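## Task

The wall rack holds two removable shelves, each with a label on its front edge. The label colours are PP-20 blue, PP-26 yellow, PP-50 blue, PP-62 yellow, PP-80 green and PP-92 green. Move each shelf to the rack level whose colour marking matches its label. Get five vials standing upright on each shelf and slide both shelves all the way in. Everything must stay in place without the robot holding it. Then open the grippers and move the arms away.

## Robot and tools

Robot: two 7-joint arms, left_arm and right_arm, each with a parallel two-finger gripper. Giving both arms the same joint values produces mirrored postures. The arms must never collide or shove each other hard.

World frame: the origin lies on the floor plane z = 0, directly under the midpoint between the two arm bases, which sit 0.70 m higher. +x points forward, the direction both arms face. +z points up. left_arm is on the +y side; this is not the same as the left side of an image. Units are metres. The printed hand positions can be a little off, more so when an arm is stretched far out.

Gripper frame: the fingers point along the gripper's +z axis and close along its y axis. The reported end_effector_position is the point between the pads when closed, under 1 cm behind the tips. When the fingers close, the tips move about 17 mm further along +z.

Tool execute_actions, argument "actions": a list that is empty or holds exactly one item.
- Empty list: nothing is commanded; the current state comes back, with pictures.
- Motion item {"rows": [...], "steps": n}: n is 3 to 15 control steps of 1/30 s each, default 15. Each row is used for one step. If there are fewer rows than steps, the last row repeats.
- Wait item {"steps": n} with no rows: n up to 300. It returns once n steps have passed since the previous result. Time spent writing counts toward those steps.
- Optional "pictures": true adds the camera images to the result.

Row layout: one list of 16 numbers, each in [-1, 1], covering both arms even if only one moves. Positions 1-7 are left_arm joint offsets in the order shoulder pitch, shoulder roll, upper arm roll, elbow, forearm roll, wrist pitch, wrist yaw. Position 8 is the left opening. Positions 9-16 are the same for right_arm.

Joint numbers are scaled offsets, not poses. Each one is measured from that arm's joint angles in the most recent result that printed them. Before any such result exists in the scene, or in a second or later call within one reply, it is measured from wherever the arm is when the action begins. It is never measured from the previous row. A value of 1.0 equals 0.9738 rad for shoulder pitch, 0.9684 for shoulder roll, 1.598 for upper arm roll, 1.604 for elbow, 3.238 for forearm roll, and 3.249 for wrist pitch and wrist yaw. An all-zero row is not a pause: it pulls the arm back to the reference angles.

Joint ranges in rad, in column order. left_arm: shoulder pitch -1.396..2.000, shoulder roll -0.175..2.000, upper arm roll -1.571..1.571, elbow 0.000..2.443, forearm roll -1.571..1.571, wrist pitch -0.785..0.785, wrist yaw -1.571..1.571. right_arm: identical, except shoulder pitch is -1.300..2.000. The real limits may differ by up to 0.017 rad either way. A call that pushes a joint more than 0.017 rad beyond its stated limit is rejected, and nothing is sent. A target past the real limit gets clipped there, and the result then says "joint sent to its limit". That line can refer to an earlier action. If the line is missing, you still cannot assume there is room left.

Opening is an absolute value: +1 is fully open (0.145 m between the pads) and -1 is closed. A full close takes at least about 0.5 s. To hold something, keep commanding an opening clearly below grip_measured; the lower it is, the harder the squeeze. Each pad pushes about 10 N at most, on objects up to about 11 cm wide. A fast close can squeeze harder than that, and sometimes the fingers spring open.

Speed limits: each step, a joint's target may lead its measured angle by at most 0.0738 rad (shoulder pitch), 0.0684 (shoulder roll), 0.113 (upper arm roll), 0.119 (elbow), 0.403 (forearm roll) or 0.414 (wrist joints). If the targets would put the hand more than 70 mm from where it is, all of that arm's targets are scaled back. Large moves therefore take several calls.

The simulation keeps running between calls. The arms keep heading for the last row sent until they have almost stopped moving, or until a step is HELD. Each result is captured 3 steps before its action finishes, and those steps run afterwards.

Result lines:
- The state line `left_arm: …` | `right_arm: …` gives end_effector_position and end_effector_quat_wxyz.
- Joint positions and Joint velocities give one block per arm: 7 joints (rad, rad/s), then the pad gap (m, m/s).
- grip_measured is the measured opening on the command scale.
- "joint command not followed" means a clearance check changed or blocked some joint targets; the rest of the row was still carried out.
- HELD marks steps where your row, or part of it, was not sent.
- MOTOR HOT appears from 85 °C. At 100 °C an OVER-TEMPERATURE FAULT stops the arm, and its hot joints go limp until they cool. Avoid holding loads for long, including while you think.

Tool zoom_image: {"camera": name, "region": [x0, y0, x1, y1]}. The region is in pixels of that camera's latest image, counted from the top-left, and at most 504x504. Cameras: cam_high, cam_low, cam_left_wrist, cam_right_wrist, all 896x504. Calibration is OpenCV pinhole+radial with T_world_to_cam. Fixed cameras may be off by about 2 degrees and 9 mm. Wrist camera poses are computed from joint readings.

Tool finished_scene: {"scene": 1 or 2}. The goal must already hold and keep holding.

Things to avoid: dropping or tipping vials, knocking anything out of the work area, slamming or forcing shelves, and leaving anything supported only by the grippers. Loose objects may occasionally be nudged, or a held part briefly tugged. Finish with the grippers open and the arms clear.

Each tool is called after "Emit:" as name([rows], argument=value, ...), one row to a line, values as JSON.

## Session

Emit:
execute_actions(actions=[])

Scene clock: 0.00 s of 9600.00 s.
left_arm: end_effector_position=(+0.2704, +0.1569, +0.4514) grip_measured=+1.00 end_effector_quat_wxyz=(-0.005, +0.704, +0.006, +0.710) | right_arm: end_effector_position=(+0.2728, -0.1511, +0.4479) grip_measured=+1.00 end_effector_quat_wxyz=(-0.004, +0.707, +0.008, +0.707)
Joint positions: left_arm=[-0.439  0.333 -0.276  1.813  0.175 -0.281 -0.364  0.145] | right_arm=[-0.422  0.341 -0.291  1.796  0.178 -0.277 -0.343  0.145]
Joint velocities: left_arm=[-0.099  0.011 -0.002 -0.022  0.007 -0.007  0.037 -0.   ] | right_arm=[ 0.055 -0.077 -0.007  0.007 -0.037 -0.007 -0.007  0.   ]
Motor temperatures (°C, as the motors report them): left_arm=[27 24 26 25 28 27 26] | right_arm=[27 27 28 28 26 24 27]

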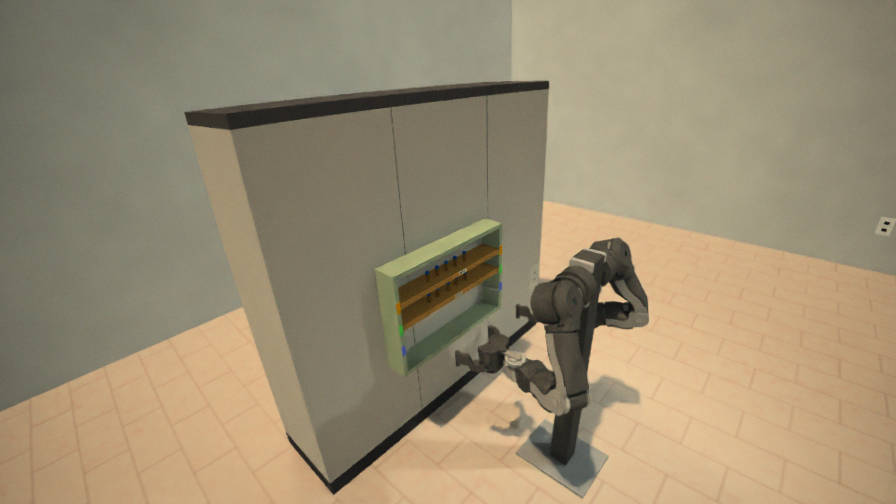

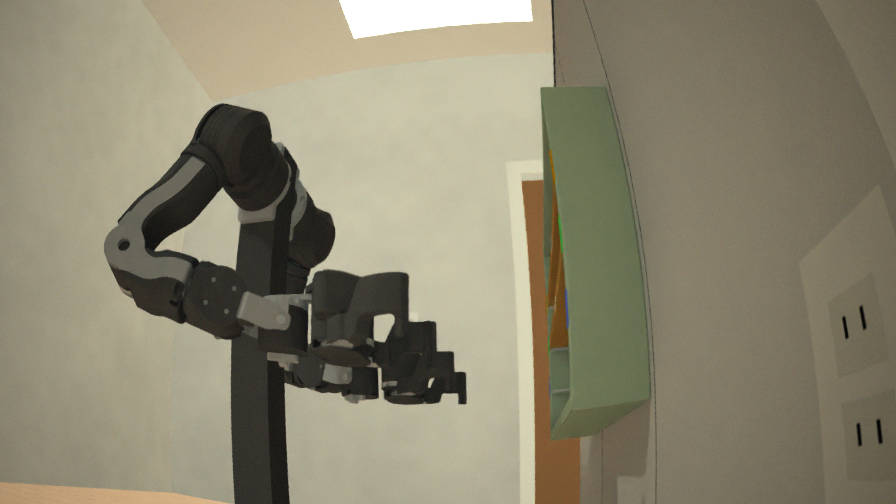

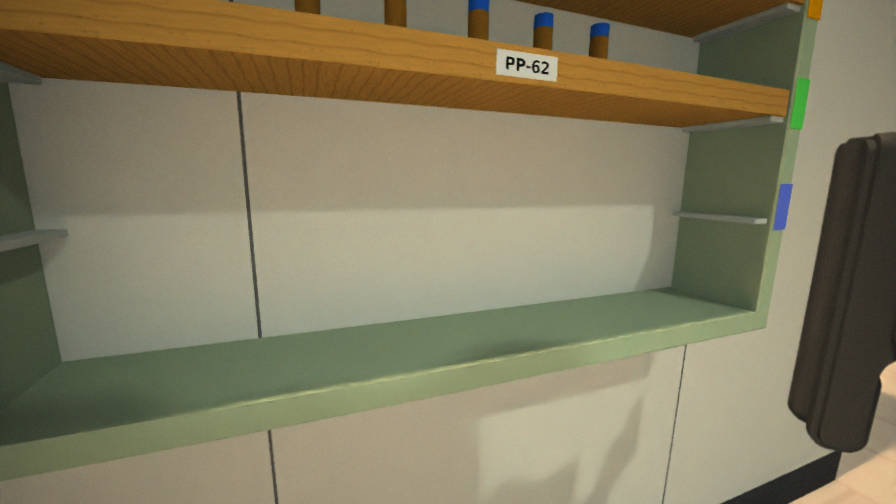

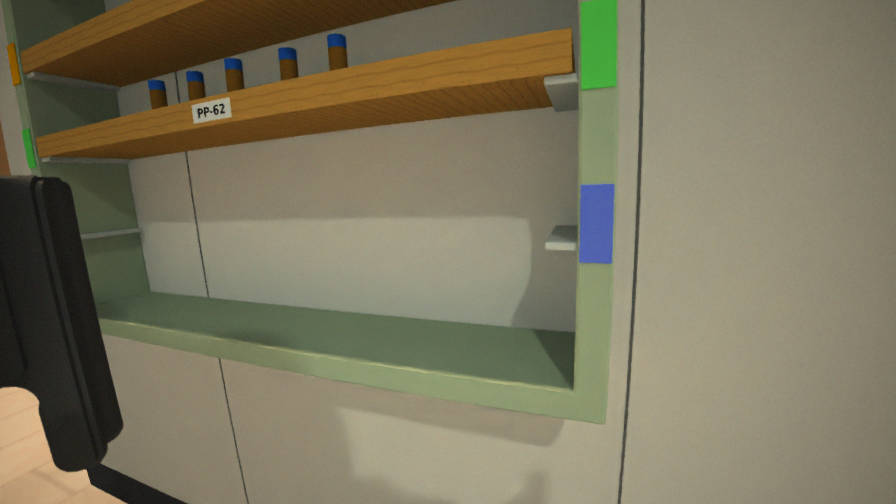

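Emit:
execute_actions([
  {"rows":[[0.05,-0.07,0.04,0.03,0.1,-0.01,-0.02,-0.45,0.05,-0.07,0.04,0.04,-0.12,0,0.06,-0.45],[0.1,-0.14,0.08,0.06,0.2,-0.02,-0.04,-0.45,0.1,-0.14,0.08,0.08,-0.24,0,0.12,-0.45],[0.15,-0.2,0.12,0.09,0.3,-0.03,-0.06,-0.45,0.15,-0.2,0.12,0.12,-0.36,0,0.18,-0.45],[0.2,-0.27,0.15,0.12,0.335,-0.045,-0.092,-0.45,0.2,-0.27,0.15,0.15,-0.48,0,0.24,-0.45],[0.25,-0.344,0.173,0.131,0.335,-0.045,-0.092,-0.45,0.25,-0.352,0.182,0.17,-0.48,0.004,0.306,-0.45],[0.3,-0.344,0.173,0.131,0.335,-0.045,-0.092,-0.45,0.3,-0.352,0.182,0.17,-0.48,0.004,0.306,-0.45],[0.35,-0.344,0.173,0.131,0.335,-0.045,-0.092,-0.45,0.35,-0.352,0.182,0.17,-0.48,0.004,0.306,-0.45],[0.4,-0.344,0.173,0.131,0.335,-0.045,-0.092,-0.45,0.4,-0.352,0.182,0.17,-0.48,0.004,0.306,-0.45],[0.45,-0.344,0.173,0.131,0.335,-0.045,-0.092,-0.45,0.44,-0.352,0.182,0.17,-0.48,0.004,0.306,-0.45],[0.5,-0.344,0.173,0.131,0.335,-0.045,-0.092,-0.45,0.48,-0.352,0.182,0.17,-0.48,0.004,0.306,-0.45],[0.55,-0.344,0.173,0.131,0.335,-0.045,-0.092,-0.45,0.52,-0.352,0.182,0.17,-0.48,0.004,0.306,-0.45],[0.596,-0.344,0.173,0.131,0.335,-0.045,-0.092,-0.45,0.563,-0.352,0.182,0.17,-0.48,0.004,0.306,-0.45]]},
])

Emit:
execute_actions([
  {"steps":12},
], pictures=true)

Scene clock: 0.93 s of 9600.00 s.
left_arm: end_effector_position=(+0.3526, +0.2341, +0.6043) grip_measured=-0.45 end_effector_quat_wxyz=(+0.355, +0.352, +0.610, +0.615) | right_arm: end_effector_position=(+0.3581, -0.1018, +0.6091) grip_measured=-0.45 end_effector_quat_wxyz=(+0.410, +0.410, +0.570, +0.582)
Joint positions: left_arm=[ 0.148  0.    -0.     2.025  1.254 -0.425 -0.662  0.042] | right_arm=[ 0.13   0.001  0.002  2.069 -1.361 -0.264  0.644  0.042]
Joint velocities: left_arm=[ 1.022 -0.033 -0.017  0.061  0.051  0.051  0.139 -0.   ] | right_arm=[ 0.956  0.011 -0.017  0.042 -0.256 -0.066 -0.037 -0.   ]
Motor temperatures (°C, as the motors report them): left_arm=[27 24 26 25 28 28 26] | right_arm=[27 27 28 28 26 24 27]
Steps of this call (steps 1 to 16: nothing new was sent; steps 17 to 28: the first 12 steps of this action). Readings (joint positions):
17: left_arm=[-0.429 0.283 -0.234 1.827 0.265 -0.285 -0.383] | right_arm=[-0.415 0.296 -0.240 1.816 0.089 -0.266 -0.263]
18: left_arm=[-0.385 0.203 -0.166 1.870 0.418 -0.300 -0.431] | right_arm=[-0.376 0.224 -0.171 1.878 -0.059 -0.258 -0.130]
20: left_arm=[-0.233 0.083 -0.035 2.005 0.780 -0.376 -0.560] | right_arm=[-0.219 0.093 -0.053 2.049 -0.424 -0.276 0.210]
24: left_arm=[-0.069 -0.005 -0.005 2.012 1.222 -0.423 -0.657] | right_arm=[-0.052 -0.002 -0.006 2.061 -1.159 -0.273 0.615]
28: the state above

Scene clock: 1.33 s of 9600.00 s.
left_arm: end_effector_position=(+0.3525, +0.2337, +0.6002) grip_measured=-0.45 end_effector_quat_wxyz=(+0.353, +0.355, +0.612, +0.612) | right_arm: end_effector_position=(+0.3581, -0.1029, +0.6066) grip_measured=-0.45 end_effector_quat_wxyz=(+0.413, +0.411, +0.574, +0.575)
Joint positions: left_arm=[ 0.141  0.    -0.     2.021  1.259 -0.426 -0.662  0.042] | right_arm=[ 0.127  0.001  0.001  2.069 -1.375 -0.264  0.648  0.042]
Joint velocities: left_arm=[-0.011  0.011  0.007 -0.007 -0.051 -0.007 -0.007  0.   ] | right_arm=[ 0.011 -0.099  0.027 -0.002  0.022  0.022 -0.007 -0.   ]
Motor temperatures (°C, as the motors report them): left_arm=[27 24 26 25 28 28 26] | right_arm=[27 27 28 28 26 24 27]
Kept back: nothing.
Steps of this call (steps 1 to 3: the last 3 steps of your previous action; steps 4 to 12: the robot went on to your last target). Readings (joint positions):
1: left_arm=[0.165 0.000 -0.000 2.029 1.254 -0.425 -0.658] | right_arm=[0.149 0.001 0.001 2.073 -1.367 -0.264 0.643]
2: left_arm=[0.153 0.000 -0.000 2.032 1.255 -0.426 -0.657] | right_arm=[0.141 0.001 0.001 2.076 -1.369 -0.264 0.643]
4: left_arm=[0.134 0.000 -0.000 2.022 1.258 -0.426 -0.662] | right_arm=[0.122 0.001 0.001 2.070 -1.374 -0.264 0.648]
8: left_arm=[0.141 0.000 -0.000 2.021 1.259 -0.426 -0.662] | right_arm=[0.127 0.001 0.001 2.069 -1.375 -0.264 0.648]
12: the state above
camera_calibration (this result's frames):
cam_left_wrist: T_world_to_cam=[[-0.296758, -0.175496, 0.938689, -0.421284], [0.349188, -0.934838, -0.0643833, 0.145921], [0.888821, 0.308672, 0.338701, -0.532262], [0, 0, 0, 1]] pos_world=[0.297112, 0.226773, 0.585127]
cam_right_wrist: T_world_to_cam=[[0.325754, 0.086172, 0.94152, -0.677056], [0.162696, -0.986092, 0.0339605, -0.167915], [0.931351, 0.142119, -0.335243, -0.0635905], [0, 0, 0, 1]] pos_world=[0.307097, -0.0981986, 0.621845]

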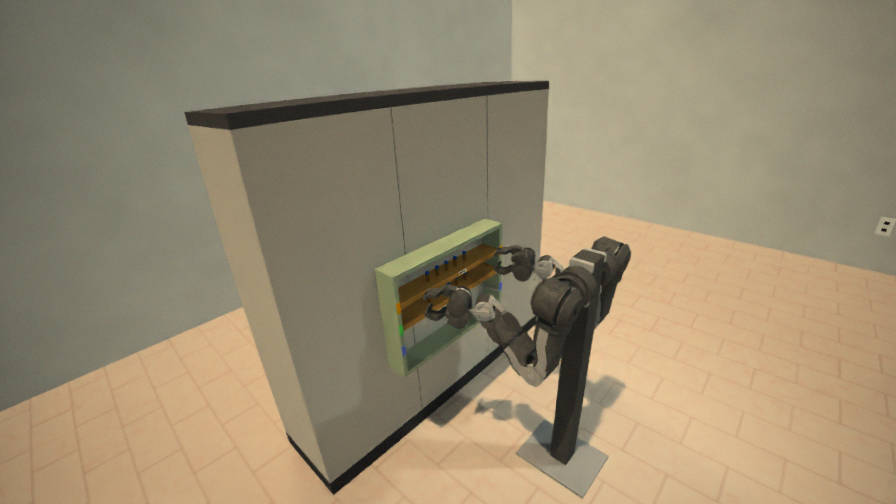

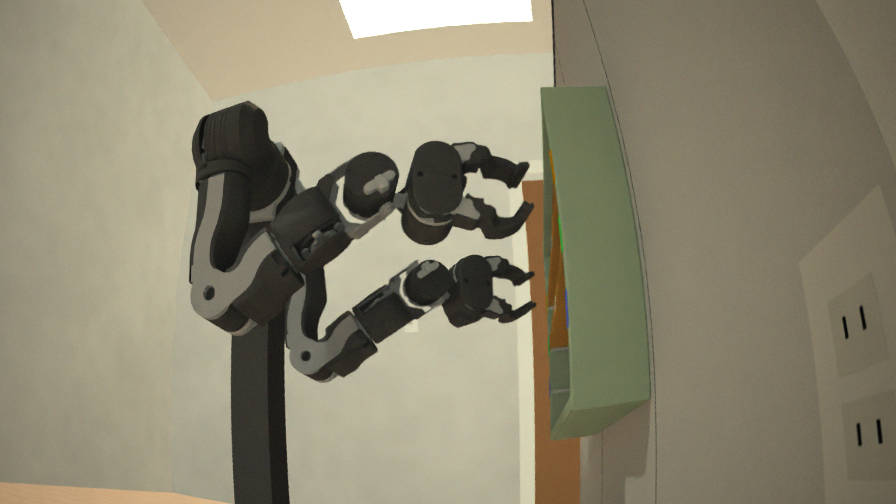

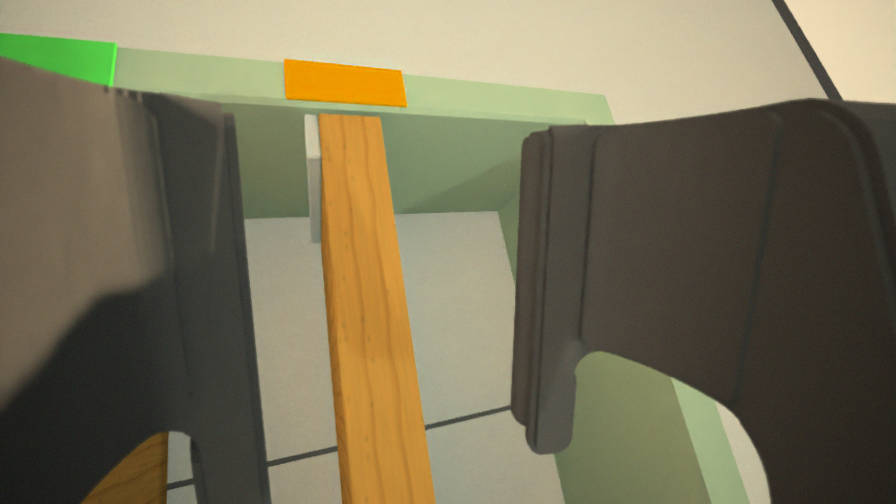

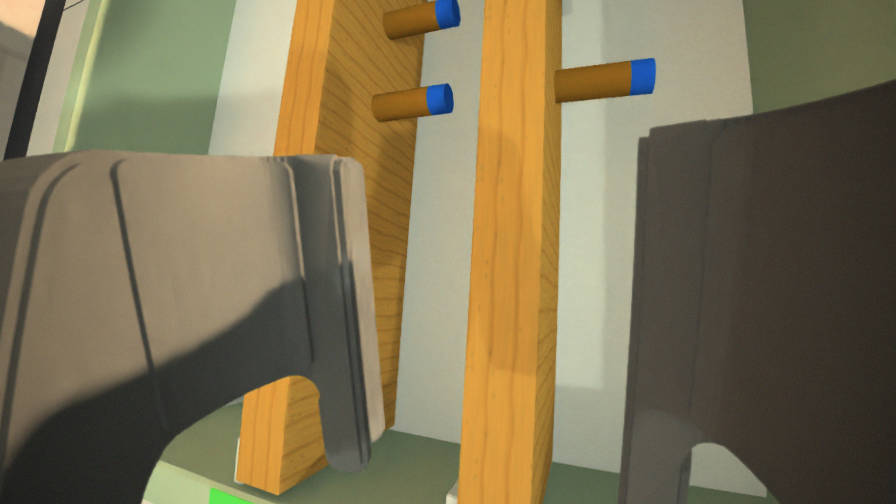

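Emit:
execute_actions([
  {"rows":[[0.028,0,0,-0.026,0.002,-0.001,0.005,-0.45,0.029,0,0,-0.023,-0.001,0,-0.004,-0.45],[0.07,0,0,-0.062,0.004,-0.003,0.011,-0.45,0.072,0,0,-0.058,-0.002,-0.001,-0.009,-0.45],[0.113,0,0,-0.097,0.006,-0.004,0.016,-0.45,0.115,0,0,-0.092,-0.003,-0.002,-0.013,-0.45],[0.156,0,0,-0.132,0.008,-0.006,0.022,-0.45,0.158,0,0,-0.127,-0.005,-0.003,-0.018,-0.45],[0.2,0,0,-0.166,0.01,-0.007,0.027,-0.45,0.202,0,0,-0.162,-0.006,-0.004,-0.022,-0.45],[0.237,0,0,-0.196,0.012,-0.009,0.031,-0.45,0.239,0,0,-0.192,-0.007,-0.005,-0.026,-0.45],[0.265,0,0,-0.22,0.014,-0.01,0.035,-0.45,0.268,0,0,-0.215,-0.008,-0.005,-0.029,-0.45],[0.285,0,0,-0.236,0.014,-0.01,0.035,-0.45,0.288,0,0,-0.231,-0.008,-0.005,-0.029,-0.45]]},
], pictures=true)

Emit:
zoom_image(camera="cam_high", region=[400,230,520,320])

Scene clock: 1.97 s of 9600.00 s.
left_arm: end_effector_position=(+0.4224, +0.2338, +0.5982) grip_measured=-0.45 end_effector_quat_wxyz=(+0.352, +0.355, +0.612, +0.612) | right_arm: end_effector_position=(+0.4286, -0.1035, +0.6072) grip_measured=-0.45 end_effector_quat_wxyz=(+0.413, +0.413, +0.573, +0.575)
Joint positions: left_arm=[ 0.419 -0.    -0.     1.641  1.303 -0.455 -0.556  0.042] | right_arm=[ 0.41   0.001  0.001  1.698 -1.399 -0.277  0.56   0.042]
Joint velocities: left_arm=[ 0.011 -0.033 -0.022 -0.002 -0.051 -0.066 -0.051 -0.   ] | right_arm=[ 0.055 -0.033 -0.012 -0.002  0.007  0.007  0.007 -0.   ]
Motor temperatures (°C, as the motors report them): left_arm=[27 24 26 25 28 28 26] | right_arm=[27 27 28 28 26 24 27]
Steps of this call (steps 1 to 7: the robot went on to your last target; steps 8 to 19: the first 12 steps of this action). Readings (joint positions):
8: left_arm=[0.156 0.000 -0.000 1.998 1.259 -0.428 -0.656] | right_arm=[0.141 0.001 0.001 2.049 -1.375 -0.265 0.644]
9: left_arm=[0.199 0.000 -0.000 1.937 1.263 -0.432 -0.645] | right_arm=[0.185 0.001 0.001 1.991 -1.377 -0.267 0.635]
11: left_arm=[0.293 -0.000 -0.000 1.814 1.278 -0.437 -0.619] | right_arm=[0.283 0.001 0.001 1.872 -1.385 -0.269 0.612]
15: left_arm=[0.421 -0.000 -0.000 1.647 1.300 -0.450 -0.563] | right_arm=[0.409 0.001 0.001 1.703 -1.398 -0.276 0.566]
19: the state above
camera_calibration (this result's frames):
cam_left_wrist: T_world_to_cam=[[-0.295769, -0.176164, 0.938875, -0.399022], [0.349775, -0.934564, -0.0651679, 0.121577], [0.88892, 0.30912, 0.338033, -0.593476], [0, 0, 0, 1]] pos_world=[0.36701, 0.226784, 0.583169]
cam_right_wrist: T_world_to_cam=[[0.327076, 0.0839152, 0.941265, -0.701162], [0.159912, -0.9866, 0.0323898, -0.177832], [0.93137, 0.139925, -0.336112, -0.128612], [0, 0, 0, 1]] pos_world=[0.377556, -0.0986148, 0.622511]

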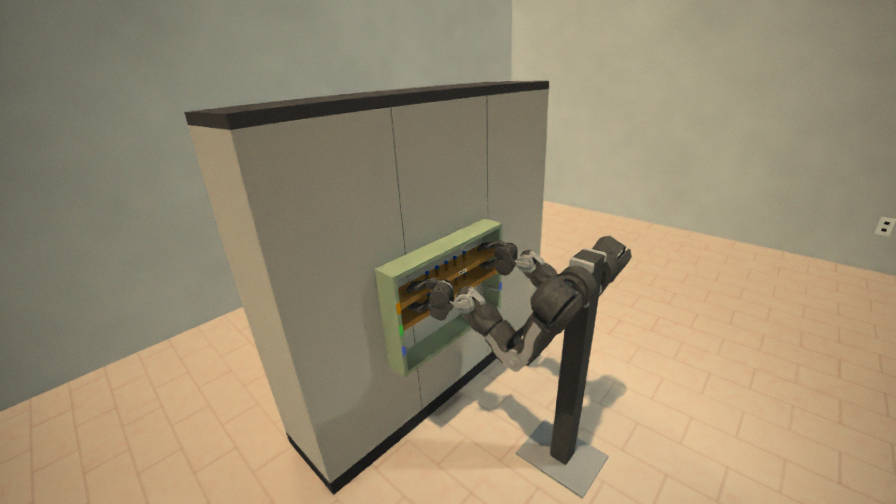

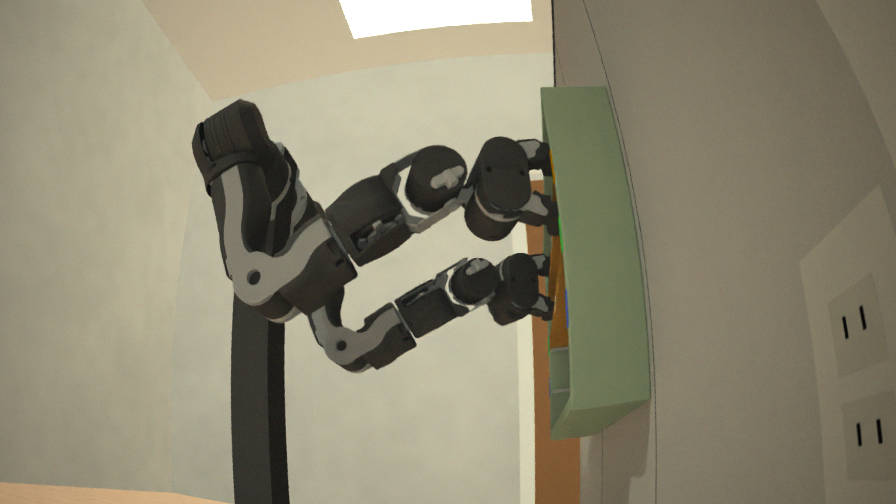

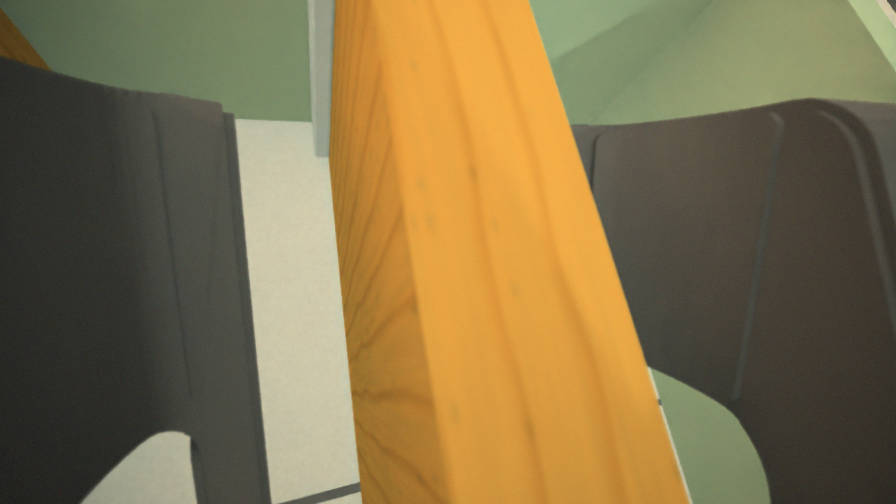

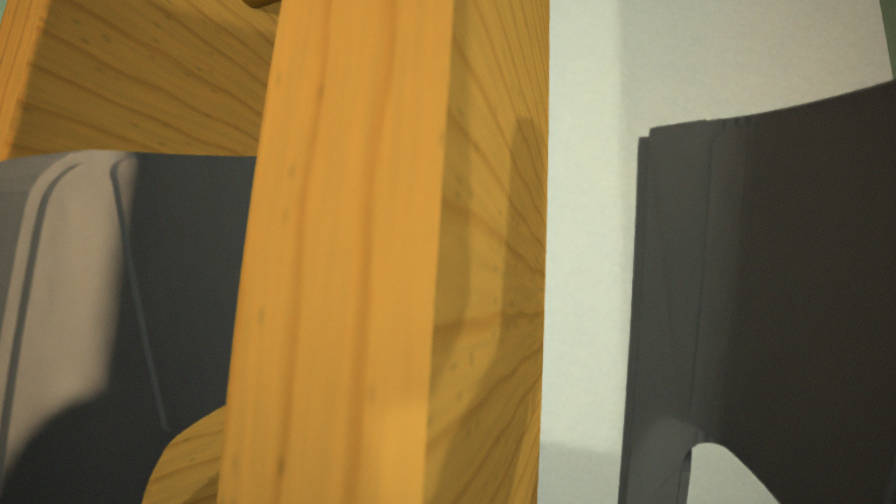

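Region (400, 230, 520, 320) of cam_high's 896x504 image, scaled by 4.200, with more detail than that image has; it fills the top 378 rows of this view, and the rest is white.

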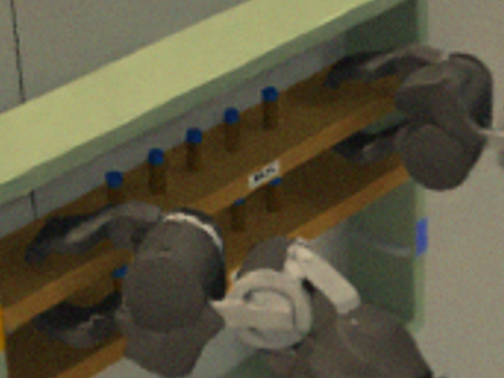

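Emit:
execute_actions([
  {"rows":[[0.015,0,0,-0.012,0,0,0.004,-0.45,0.016,0,0,-0.02,-0.002,0,-0.006,-0.45],[0.031,0,0,-0.024,0.001,-0.001,0.004,-0.45,0.033,0,0,-0.041,-0.003,-0.002,-0.012,-0.45],[0.031,0,0,-0.024,0.001,-0.001,0.004,-0.5,0.033,0,0,-0.041,-0.003,-0.002,-0.012,-0.5],[0.031,0,0,-0.024,0.001,-0.001,0.004,-0.57,0.033,0,0,-0.041,-0.003,-0.002,-0.012,-0.57],[0.031,0,0,-0.024,0.001,-0.001,0.004,-0.64,0.033,0,0,-0.041,-0.003,-0.002,-0.012,-0.64],[0.031,0,0,-0.024,0.001,-0.001,0.004,-0.7,0.033,0,0,-0.041,-0.003,-0.002,-0.012,-0.7],[0.031,0,0,-0.024,0.001,-0.001,0.004,-0.76,0.033,0,0,-0.041,-0.003,-0.002,-0.012,-0.76],[0.031,0,0,-0.024,0.001,-0.001,0.004,-0.85,0.033,0,0,-0.041,-0.003,-0.002,-0.012,-0.85],[0.031,0,0,-0.024,0.001,-0.001,0.004,-1,0.033,0,0,-0.041,-0.003,-0.002,-0.012,-1]]},
], pictures=true)

Scene clock: 2.60 s of 9600.00 s.
left_arm: end_effector_position=(+0.4294, +0.2338, +0.6011) grip_measured=-0.76 end_effector_quat_wxyz=(+0.354, +0.353, +0.611, +0.613) | right_arm: end_effector_position=(+0.4391, -0.1036, +0.6034) grip_measured=-0.76 end_effector_quat_wxyz=(+0.414, +0.413, +0.574, +0.573)
Joint positions: left_arm=[ 0.452 -0.    -0.     1.604  1.308 -0.458 -0.543  0.018] | right_arm=[ 0.444  0.001  0.001  1.63  -1.412 -0.283  0.527  0.018]
Joint velocities: left_arm=[-0.011  0.033  0.022 -0.002  0.022 -0.037  0.022 -0.   ] | right_arm=[-0.011  0.011  0.007 -0.007 -0.051  0.022 -0.051 -0.   ]
Motor temperatures (°C, as the motors report them): left_arm=[27 24 26 25 28 28 26] | right_arm=[27 27 28 28 26 24 27]
Steps of this call (steps 1 to 3: the last 3 steps of your previous action; steps 4 to 7: the robot went on to your last target; steps 8 to 19: the first 12 steps of this action). Readings (joint positions):
8: left_arm=[0.426 -0.000 -0.000 1.631 1.303 -0.455 -0.551] | right_arm=[0.419 0.001 0.001 1.680 -1.401 -0.278 0.552]
9: left_arm=[0.442 -0.000 -0.000 1.608 1.304 -0.456 -0.550] | right_arm=[0.439 0.001 0.001 1.641 -1.403 -0.280 0.540]
11: left_arm=[0.452 -0.000 -0.000 1.602 1.306 -0.456 -0.548] | right_arm=[0.445 0.001 0.001 1.629 -1.407 -0.280 0.531]
15: left_arm=[0.452 -0.000 -0.000 1.604 1.307 -0.457 -0.543] | right_arm=[0.444 0.001 0.001 1.630 -1.411 -0.283 0.527]
19: the state above
camera_calibration (this result's frames):
cam_left_wrist: T_world_to_cam=[[-0.301694, -0.176736, 0.93688, -0.395829], [0.350423, -0.934441, -0.0634329, 0.118008], [0.88667, 0.309167, 0.343848, -0.603231], [0, 0, 0, 1]] pos_world=[0.374095, 0.226813, 0.58575]
cam_right_wrist: T_world_to_cam=[[0.32925, 0.0868953, 0.940236, -0.701038], [0.158979, -0.986643, 0.0355133, -0.181037], [0.930763, 0.137785, -0.338667, -0.138054], [0, 0, 0, 1]] pos_world=[0.388093, -0.0986805, 0.618816]

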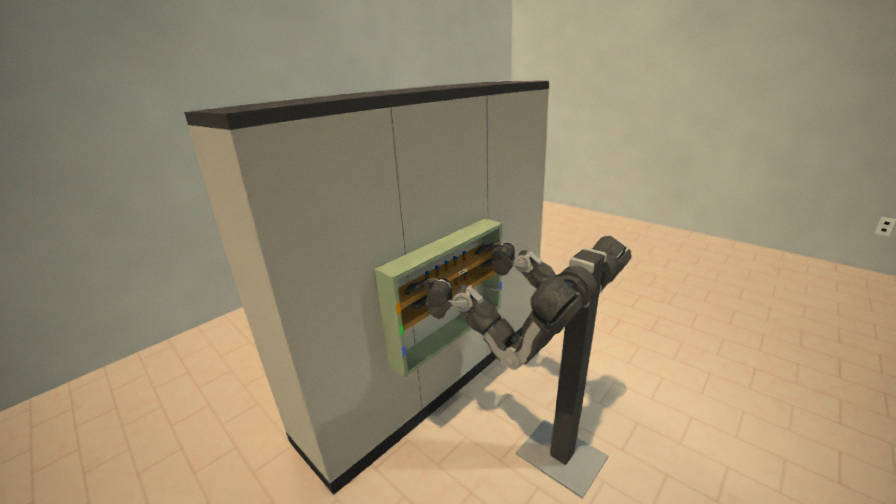

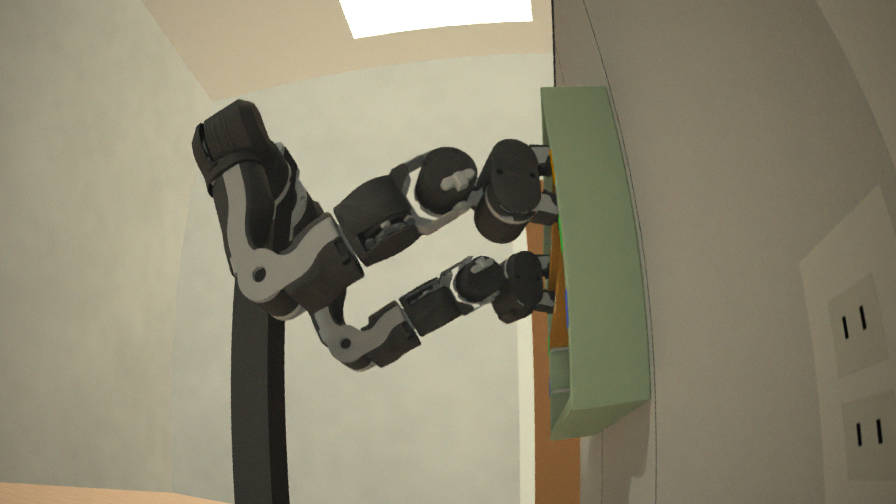

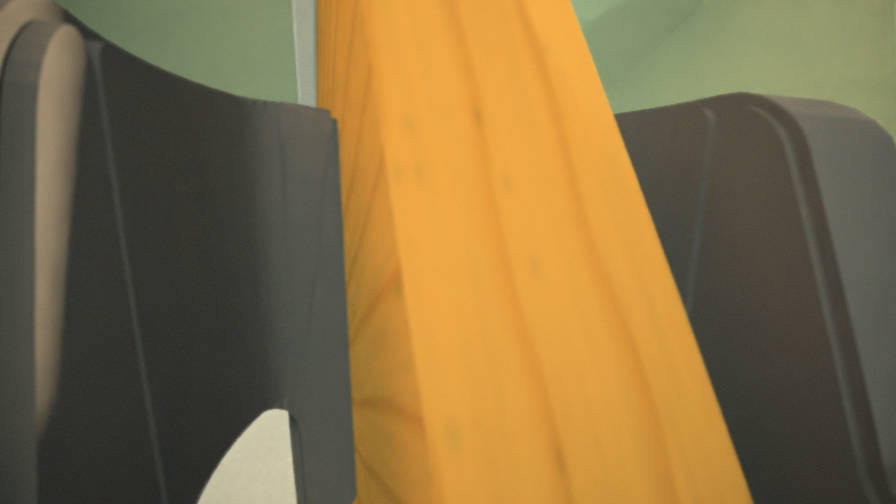

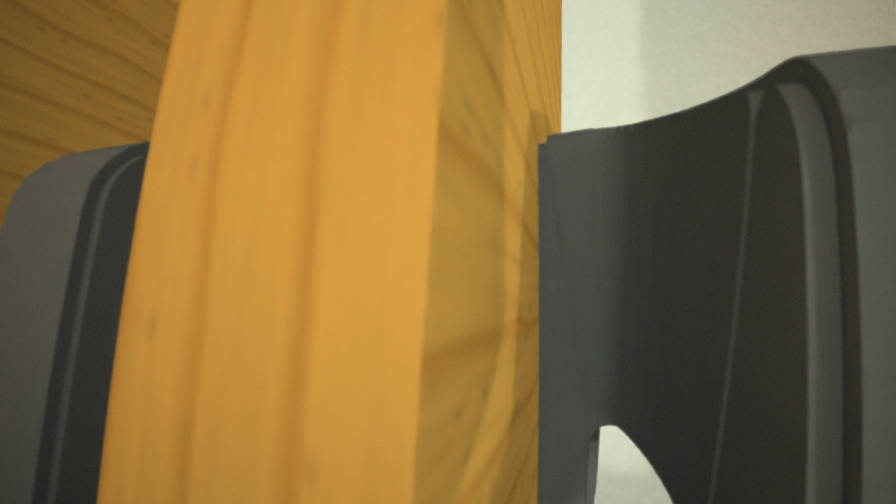

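Emit:
execute_actions([
  {"rows":[[-0.001,0,0,0.007,-0.002,0,0.002,-1,-0.001,0,0,0.007,0.002,0,-0.002,-1],[-0.009,0,0,0.016,-0.004,0.001,-0.001,-1,-0.009,0,0,0.016,0.003,0,0.001,-1],[-0.024,0,0,0.029,-0.005,0.002,-0.004,-1,-0.024,0,0,0.029,0.004,0.001,0.004,-1],[-0.041,0,0,0.046,-0.007,0.003,-0.008,-1,-0.041,0,0,0.046,0.005,0.002,0.008,-1],[-0.062,0,0,0.067,-0.009,0.004,-0.012,-1,-0.062,0,0,0.067,0.006,0.002,0.012,-1],[-0.085,0,0,0.089,-0.01,0.005,-0.016,-1,-0.085,0,0,0.089,0.007,0.003,0.016,-1],[-0.108,0,0,0.11,-0.012,0.006,-0.02,-1,-0.108,0,0,0.11,0.008,0.004,0.02,-1],[-0.13,0,0,0.131,-0.014,0.007,-0.024,-1,-0.13,0,0,0.131,0.009,0.004,0.023,-1],[-0.147,0,0,0.148,-0.015,0.008,-0.026,-1,-0.147,0,0,0.148,0.01,0.005,0.025,-1],[-0.162,0,0,0.161,-0.016,0.009,-0.028,-1,-0.162,0,0,0.161,0.01,0.005,0.027,-1],[-0.17,0,0,0.17,-0.016,0.009,-0.029,-1,-0.17,0,0,0.17,0.01,0.005,0.028,-1],[-0.174,0,0,0.173,-0.016,0.009,-0.029,-1,-0.174,0,0,0.173,0.01,0.005,0.028,-1]]},
])

Emit:
execute_actions([
  {"rows":[[-0.001,0,0,0.006,-0.002,0,0.002,-1,-0.001,0,0,0.006,0.002,0,-0.002,-1],[-0.011,0,0,0.013,-0.003,0,0.001,-1,-0.011,0,0,0.013,0.002,0,-0.001,-1],[-0.026,0,0,0.025,-0.003,0.001,0,-1,-0.026,0,0,0.025,0.003,0,0,-1],[-0.045,0,0,0.039,-0.004,0.001,-0.002,-1,-0.045,0,0,0.039,0.003,0,0.002,-1],[-0.069,0,0,0.056,-0.005,0.002,-0.004,-1,-0.069,0,0,0.056,0.004,0.001,0.003,-1],[-0.094,0,0,0.075,-0.006,0.002,-0.006,-1,-0.094,0,0,0.075,0.004,0.001,0.005,-1],[-0.119,0,0,0.094,-0.006,0.003,-0.007,-1,-0.119,0,0,0.094,0.005,0.001,0.007,-1],[-0.142,0,0,0.111,-0.007,0.003,-0.009,-1,-0.142,0,0,0.111,0.005,0.002,0.008,-1],[-0.162,0,0,0.125,-0.008,0.004,-0.01,-1,-0.162,0,0,0.125,0.006,0.002,0.009,-1],[-0.177,0,0,0.137,-0.008,0.004,-0.011,-1,-0.177,0,0,0.137,0.006,0.002,0.01,-1],[-0.187,0,0,0.144,-0.008,0.004,-0.011,-1,-0.187,0,0,0.144,0.006,0.002,0.01,-1],[-0.191,0,0,0.147,-0.008,0.004,-0.011,-1,-0.191,0,0,0.147,0.006,0.002,0.01,-1]]},
])

Emit:
execute_actions([
  {"steps":8},
], pictures=true)

Scene clock: 3.57 s of 9600.00 s.
left_arm: end_effector_position=(+0.3831, +0.2338, +0.6084) grip_measured=-0.76 end_effector_quat_wxyz=(+0.358, +0.350, +0.609, +0.616) | right_arm: end_effector_position=(+0.3921, -0.1028, +0.6099) grip_measured=-0.76 end_effector_quat_wxyz=(+0.415, +0.409, +0.574, +0.575)
Joint positions: left_arm=[ 0.281 -0.    -0.     1.876  1.266 -0.432 -0.638  0.018] | right_arm=[ 0.273  0.001  0.001  1.902 -1.385 -0.272  0.622  0.018]
Joint velocities: left_arm=[-0.011 -0.033 -0.007  0.09  -0.066 -0.022 -0.037  0.   ] | right_arm=[-0.011 -0.077  0.032  0.095  0.007  0.066  0.037 -0.   ]
Motor temperatures (°C, as the motors report them): left_arm=[27 24 26 25 28 28 26] | right_arm=[27 27 28 28 26 24 27]
Steps of this call (steps 1 to 3: the last 3 steps of your previous action; steps 4 to 15: the robot went on to your last target; steps 16 to 17: nothing new was sent; steps 18 to 29: the first 12 steps of this action). Readings (joint positions):
18: left_arm=[0.451 -0.000 -0.000 1.607 1.308 -0.458 -0.543] | right_arm=[0.443 0.001 0.001 1.634 -1.412 -0.283 0.528]
19: left_arm=[0.445 -0.000 -0.000 1.618 1.306 -0.457 -0.547] | right_arm=[0.438 0.001 0.001 1.644 -1.411 -0.283 0.533]
21: left_arm=[0.412 -0.000 -0.000 1.667 1.299 -0.453 -0.563] | right_arm=[0.405 0.001 0.001 1.694 -1.406 -0.281 0.549]
25: left_arm=[0.323 -0.000 -0.000 1.803 1.279 -0.441 -0.613] | right_arm=[0.316 0.001 0.001 1.830 -1.393 -0.275 0.597]
29: the state above

Scene clock: 4.07 s of 9600.00 s.
left_arm: end_effector_position=(+0.3370, +0.2338, +0.6082) grip_measured=-0.76 end_effector_quat_wxyz=(+0.358, +0.349, +0.609, +0.615) | right_arm: end_effector_position=(+0.3459, -0.1021, +0.6102) grip_measured=-0.76 end_effector_quat_wxyz=(+0.415, +0.407, +0.575, +0.576)
Joint positions: left_arm=[ 0.092 -0.001 -0.     2.108  1.249 -0.42  -0.683  0.018] | right_arm=[ 0.085  0.001  0.001  2.133 -1.372 -0.268  0.664  0.018]
Joint velocities: left_arm=[-0.077 -0.033  0.002  0.076  0.007  0.051 -0.007  0.   ] | right_arm=[ 0.011 -0.011 -0.007  0.081  0.037 -0.037 -0.022 -0.   ]
Motor temperatures (°C, as the motors report them): left_arm=[27 24 26 25 28 28 26] | right_arm=[27 27 28 28 26 24 27]
Steps of this call (steps 1 to 3: the last 3 steps of your previous action; steps 4 to 15: the first 12 steps of this action, its rows measured from where the robot was after step 3). Readings (joint positions):
3: left_arm=[0.280 -0.000 -0.000 1.877 1.266 -0.431 -0.643] | right_arm=[0.273 0.001 0.001 1.903 -1.385 -0.271 0.626]
4: left_arm=[0.280 -0.000 -0.000 1.878 1.266 -0.431 -0.643] | right_arm=[0.272 0.001 0.001 1.904 -1.385 -0.271 0.626]
5: left_arm=[0.273 -0.000 -0.000 1.886 1.266 -0.431 -0.644] | right_arm=[0.266 0.001 0.001 1.912 -1.385 -0.271 0.628]
7: left_arm=[0.236 -0.000 -0.000 1.929 1.263 -0.429 -0.650] | right_arm=[0.229 0.001 0.001 1.956 -1.383 -0.271 0.634]
11: left_arm=[0.139 -0.001 -0.000 2.045 1.255 -0.424 -0.673] | right_arm=[0.132 0.001 0.001 2.071 -1.376 -0.269 0.655]
15: the state above

Scene clock: 4.33 s of 9600.00 s.
left_arm: end_effector_position=(+0.3371, +0.2337, +0.6079) grip_measured=-0.76 end_effector_quat_wxyz=(+0.358, +0.350, +0.610, +0.615) | right_arm: end_effector_position=(+0.3458, -0.1022, +0.6099) grip_measured=-0.76 end_effector_quat_wxyz=(+0.414, +0.407, +0.575, +0.576)
Joint positions: left_arm=[ 0.092 -0.001 -0.     2.108  1.249 -0.419 -0.685  0.018] | right_arm=[ 0.084  0.001  0.001  2.133 -1.372 -0.268  0.666  0.018]
Joint velocities: left_arm=[-0.011 -0.099  0.002  0.007 -0.037 -0.051  0.066 -0.   ] | right_arm=[ 0.033  0.011 -0.012  0.007 -0.022 -0.007  0.051 -0.   ]
Motor temperatures (°C, as the motors report them): left_arm=[27 24 26 25 28 28 26] | right_arm=[27 27 28 28 26 24 27]
Kept back: nothing.
Steps of this call (steps 1 to 3: the last 3 steps of your previous action; steps 4 to 8: the robot went on to your last target). Readings (joint positions):
1: left_arm=[0.092 -0.001 -0.000 2.108 1.249 -0.420 -0.683] | right_arm=[0.084 0.001 0.001 2.133 -1.372 -0.268 0.665]
2: left_arm=[0.092 -0.001 -0.000 2.108 1.249 -0.419 -0.684] | right_arm=[0.084 0.001 0.001 2.133 -1.372 -0.268 0.666]
4: left_arm=[0.092 -0.001 -0.000 2.108 1.249 -0.419 -0.685] | right_arm=[0.084 0.001 0.001 2.133 -1.372 -0.268 0.666]
8: the state above
camera_calibration (this result's frames):
cam_left_wrist: T_world_to_cam=[[-0.311938, -0.174869, 0.933871, -0.425184], [0.35091, -0.934624, -0.0577961, 0.147147], [0.882925, 0.309676, 0.352908, -0.528042], [0, 0, 0, 1]] pos_world=[0.281955, 0.226698, 0.591922]
cam_right_wrist: T_world_to_cam=[[0.320544, 0.0926315, 0.942694, -0.674493], [0.167148, -0.985121, 0.0399652, -0.170386], [0.93237, 0.144759, -0.331258, -0.0536451], [0, 0, 0, 1]] pos_world=[0.294701, -0.0976063, 0.62488]

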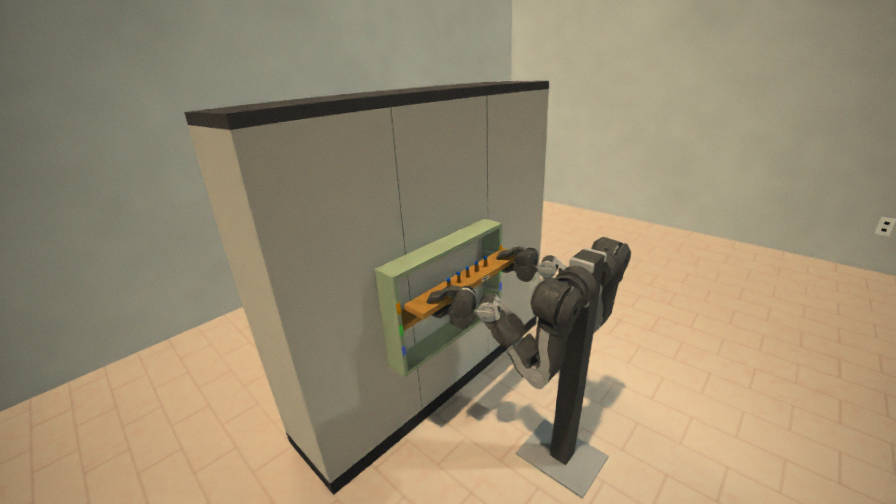

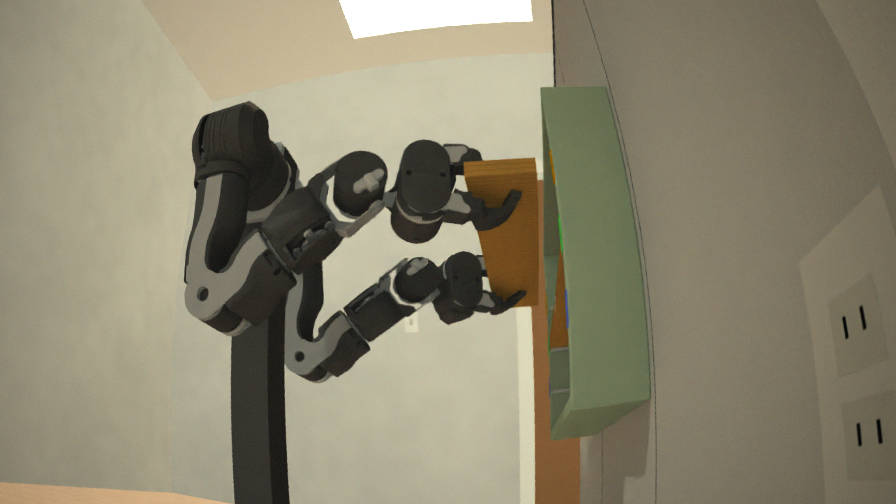

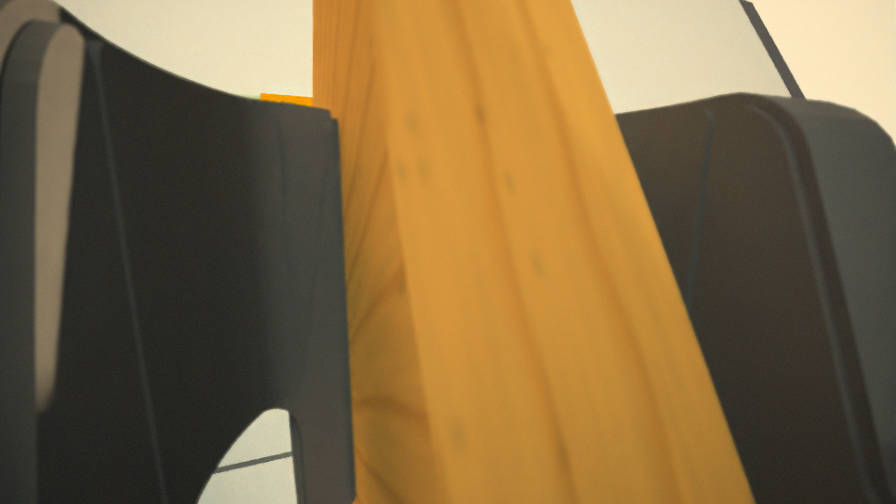

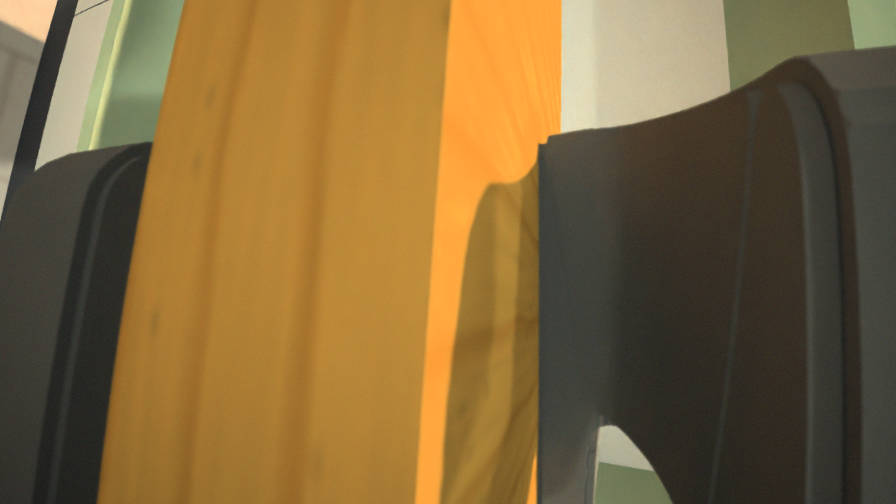

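Emit:
execute_actions([
  {"rows":[[0,0,0,-0.001,0.001,-0.002,0.012,-1,0,0,0,-0.001,0,-0.001,-0.012,-1],[-0.007,0,0,-0.006,0.004,-0.004,0.02,-1,-0.007,0,0,-0.006,-0.002,-0.002,-0.02,-1],[-0.017,0,0,-0.014,0.008,-0.007,0.03,-1,-0.018,0,0,-0.014,-0.005,-0.004,-0.03,-1],[-0.03,0,0,-0.025,0.013,-0.01,0.042,-1,-0.032,0,0,-0.025,-0.008,-0.005,-0.042,-1],[-0.047,0,0,-0.039,0.018,-0.013,0.054,-1,-0.049,0,0,-0.038,-0.011,-0.007,-0.054,-1],[-0.063,0,0,-0.052,0.024,-0.016,0.066,-1,-0.066,0,0,-0.052,-0.015,-0.008,-0.066,-1],[-0.08,0,0,-0.066,0.03,-0.019,0.079,-1,-0.084,0,0,-0.065,-0.018,-0.01,-0.078,-1],[-0.096,0,0,-0.08,0.036,-0.021,0.091,-1,-0.101,0,0,-0.078,-0.022,-0.011,-0.09,-1],[-0.113,0,0,-0.093,0.042,-0.023,0.104,-1,-0.118,0,0,-0.092,-0.026,-0.012,-0.102,-1],[-0.129,0,0,-0.107,0.047,-0.025,0.114,-1,-0.136,0,0,-0.105,-0.029,-0.013,-0.112,-1],[-0.142,0,0,-0.118,0.051,-0.026,0.121,-1,-0.15,0,0,-0.116,-0.031,-0.014,-0.119,-1],[-0.152,0,0,-0.126,0.053,-0.027,0.126,-1,-0.16,0,0,-0.124,-0.033,-0.014,-0.124,-1],[-0.159,0,0,-0.131,0.054,-0.027,0.128,-1,-0.167,0,0,-0.129,-0.034,-0.014,-0.126,-1],[-0.162,0,0,-0.134,0.054,-0.027,0.128,-1,-0.17,0,0,-0.132,-0.034,-0.014,-0.126,-1]]},
])

Emit:
execute_actions([
  {"steps":10},
])

Scene clock: 5.07 s of 9600.00 s.
left_arm: end_effector_position=(+0.3373, +0.2332, +0.5361) grip_measured=-0.76 end_effector_quat_wxyz=(+0.353, +0.357, +0.613, +0.610) | right_arm: end_effector_position=(+0.3457, -0.1033, +0.5377) grip_measured=-0.76 end_effector_quat_wxyz=(+0.410, +0.415, +0.578, +0.570)
Joint positions: left_arm=[-0.059 -0.001 -0.     1.905  1.413 -0.497 -0.322  0.018] | right_arm=[-0.076  0.001  0.001  1.934 -1.475 -0.311  0.314  0.018]
Joint velocities: left_arm=[-0.297 -0.033 -0.002 -0.349  0.359 -0.095  0.447 -0.001] | right_arm=[-0.297  0.011 -0.007 -0.359 -0.212  0.022 -0.418  0.001]
Motor temperatures (°C, as the motors report them): left_arm=[27 24 26 25 29 28 26] | right_arm=[27 27 28 28 26 24 27]
Steps of this call (steps 1 to 10: the robot went on to your last target; steps 11 to 22: the first 12 steps of this action). Readings (joint positions):
11: left_arm=[0.091 -0.001 -0.000 2.107 1.253 -0.421 -0.676] | right_arm=[0.084 0.001 0.001 2.132 -1.373 -0.268 0.658]
12: left_arm=[0.088 -0.001 -0.000 2.103 1.258 -0.424 -0.657] | right_arm=[0.081 0.001 0.001 2.128 -1.377 -0.270 0.640]
14: left_arm=[0.067 -0.001 -0.000 2.076 1.279 -0.439 -0.596] | right_arm=[0.057 0.001 0.001 2.099 -1.390 -0.279 0.581]
18: left_arm=[-0.004 -0.001 -0.000 1.981 1.350 -0.474 -0.455] | right_arm=[-0.018 0.001 0.001 2.009 -1.435 -0.298 0.442]
22: the state above

Scene clock: 5.40 s of 9600.00 s.
left_arm: end_effector_position=(+0.3366, +0.2332, +0.5316) grip_measured=-0.76 end_effector_quat_wxyz=(+0.355, +0.355, +0.612, +0.611) | right_arm: end_effector_position=(+0.3449, -0.1033, +0.5335) grip_measured=-0.76 end_effector_quat_wxyz=(+0.413, +0.413, +0.576, +0.572)
Joint positions: left_arm=[-0.07  -0.001 -0.     1.889  1.43  -0.502 -0.286  0.018] | right_arm=[-0.087  0.001  0.001  1.918 -1.487 -0.314  0.278  0.018]
Joint velocities: left_arm=[-0.011 -0.033  0.007 -0.007  0.037  0.081 -0.051 -0.   ] | right_arm=[-0.033  0.033 -0.017  0.017 -0.022 -0.007 -0.022 -0.   ]
Motor temperatures (°C, as the motors report them): left_arm=[27 24 26 25 29 28 26] | right_arm=[27 27 28 28 26 24 27]
Kept back: nothing.
Steps of this call (steps 1 to 3: the last 3 steps of your previous action; steps 4 to 10: the robot went on to your last target). Readings (joint positions):
1: left_arm=[-0.068 -0.001 -0.000 1.895 1.422 -0.500 -0.309] | right_arm=[-0.085 0.001 0.001 1.923 -1.481 -0.313 0.300]
2: left_arm=[-0.072 -0.001 -0.000 1.890 1.427 -0.501 -0.302] | right_arm=[-0.088 0.001 0.001 1.919 -1.485 -0.314 0.293]
4: left_arm=[-0.071 -0.001 -0.000 1.889 1.429 -0.502 -0.291] | right_arm=[-0.087 0.001 0.001 1.918 -1.486 -0.314 0.283]
8: left_arm=[-0.070 -0.001 -0.000 1.889 1.429 -0.502 -0.286] | right_arm=[-0.087 0.001 0.001 1.918 -1.487 -0.314 0.278]
10: the state above


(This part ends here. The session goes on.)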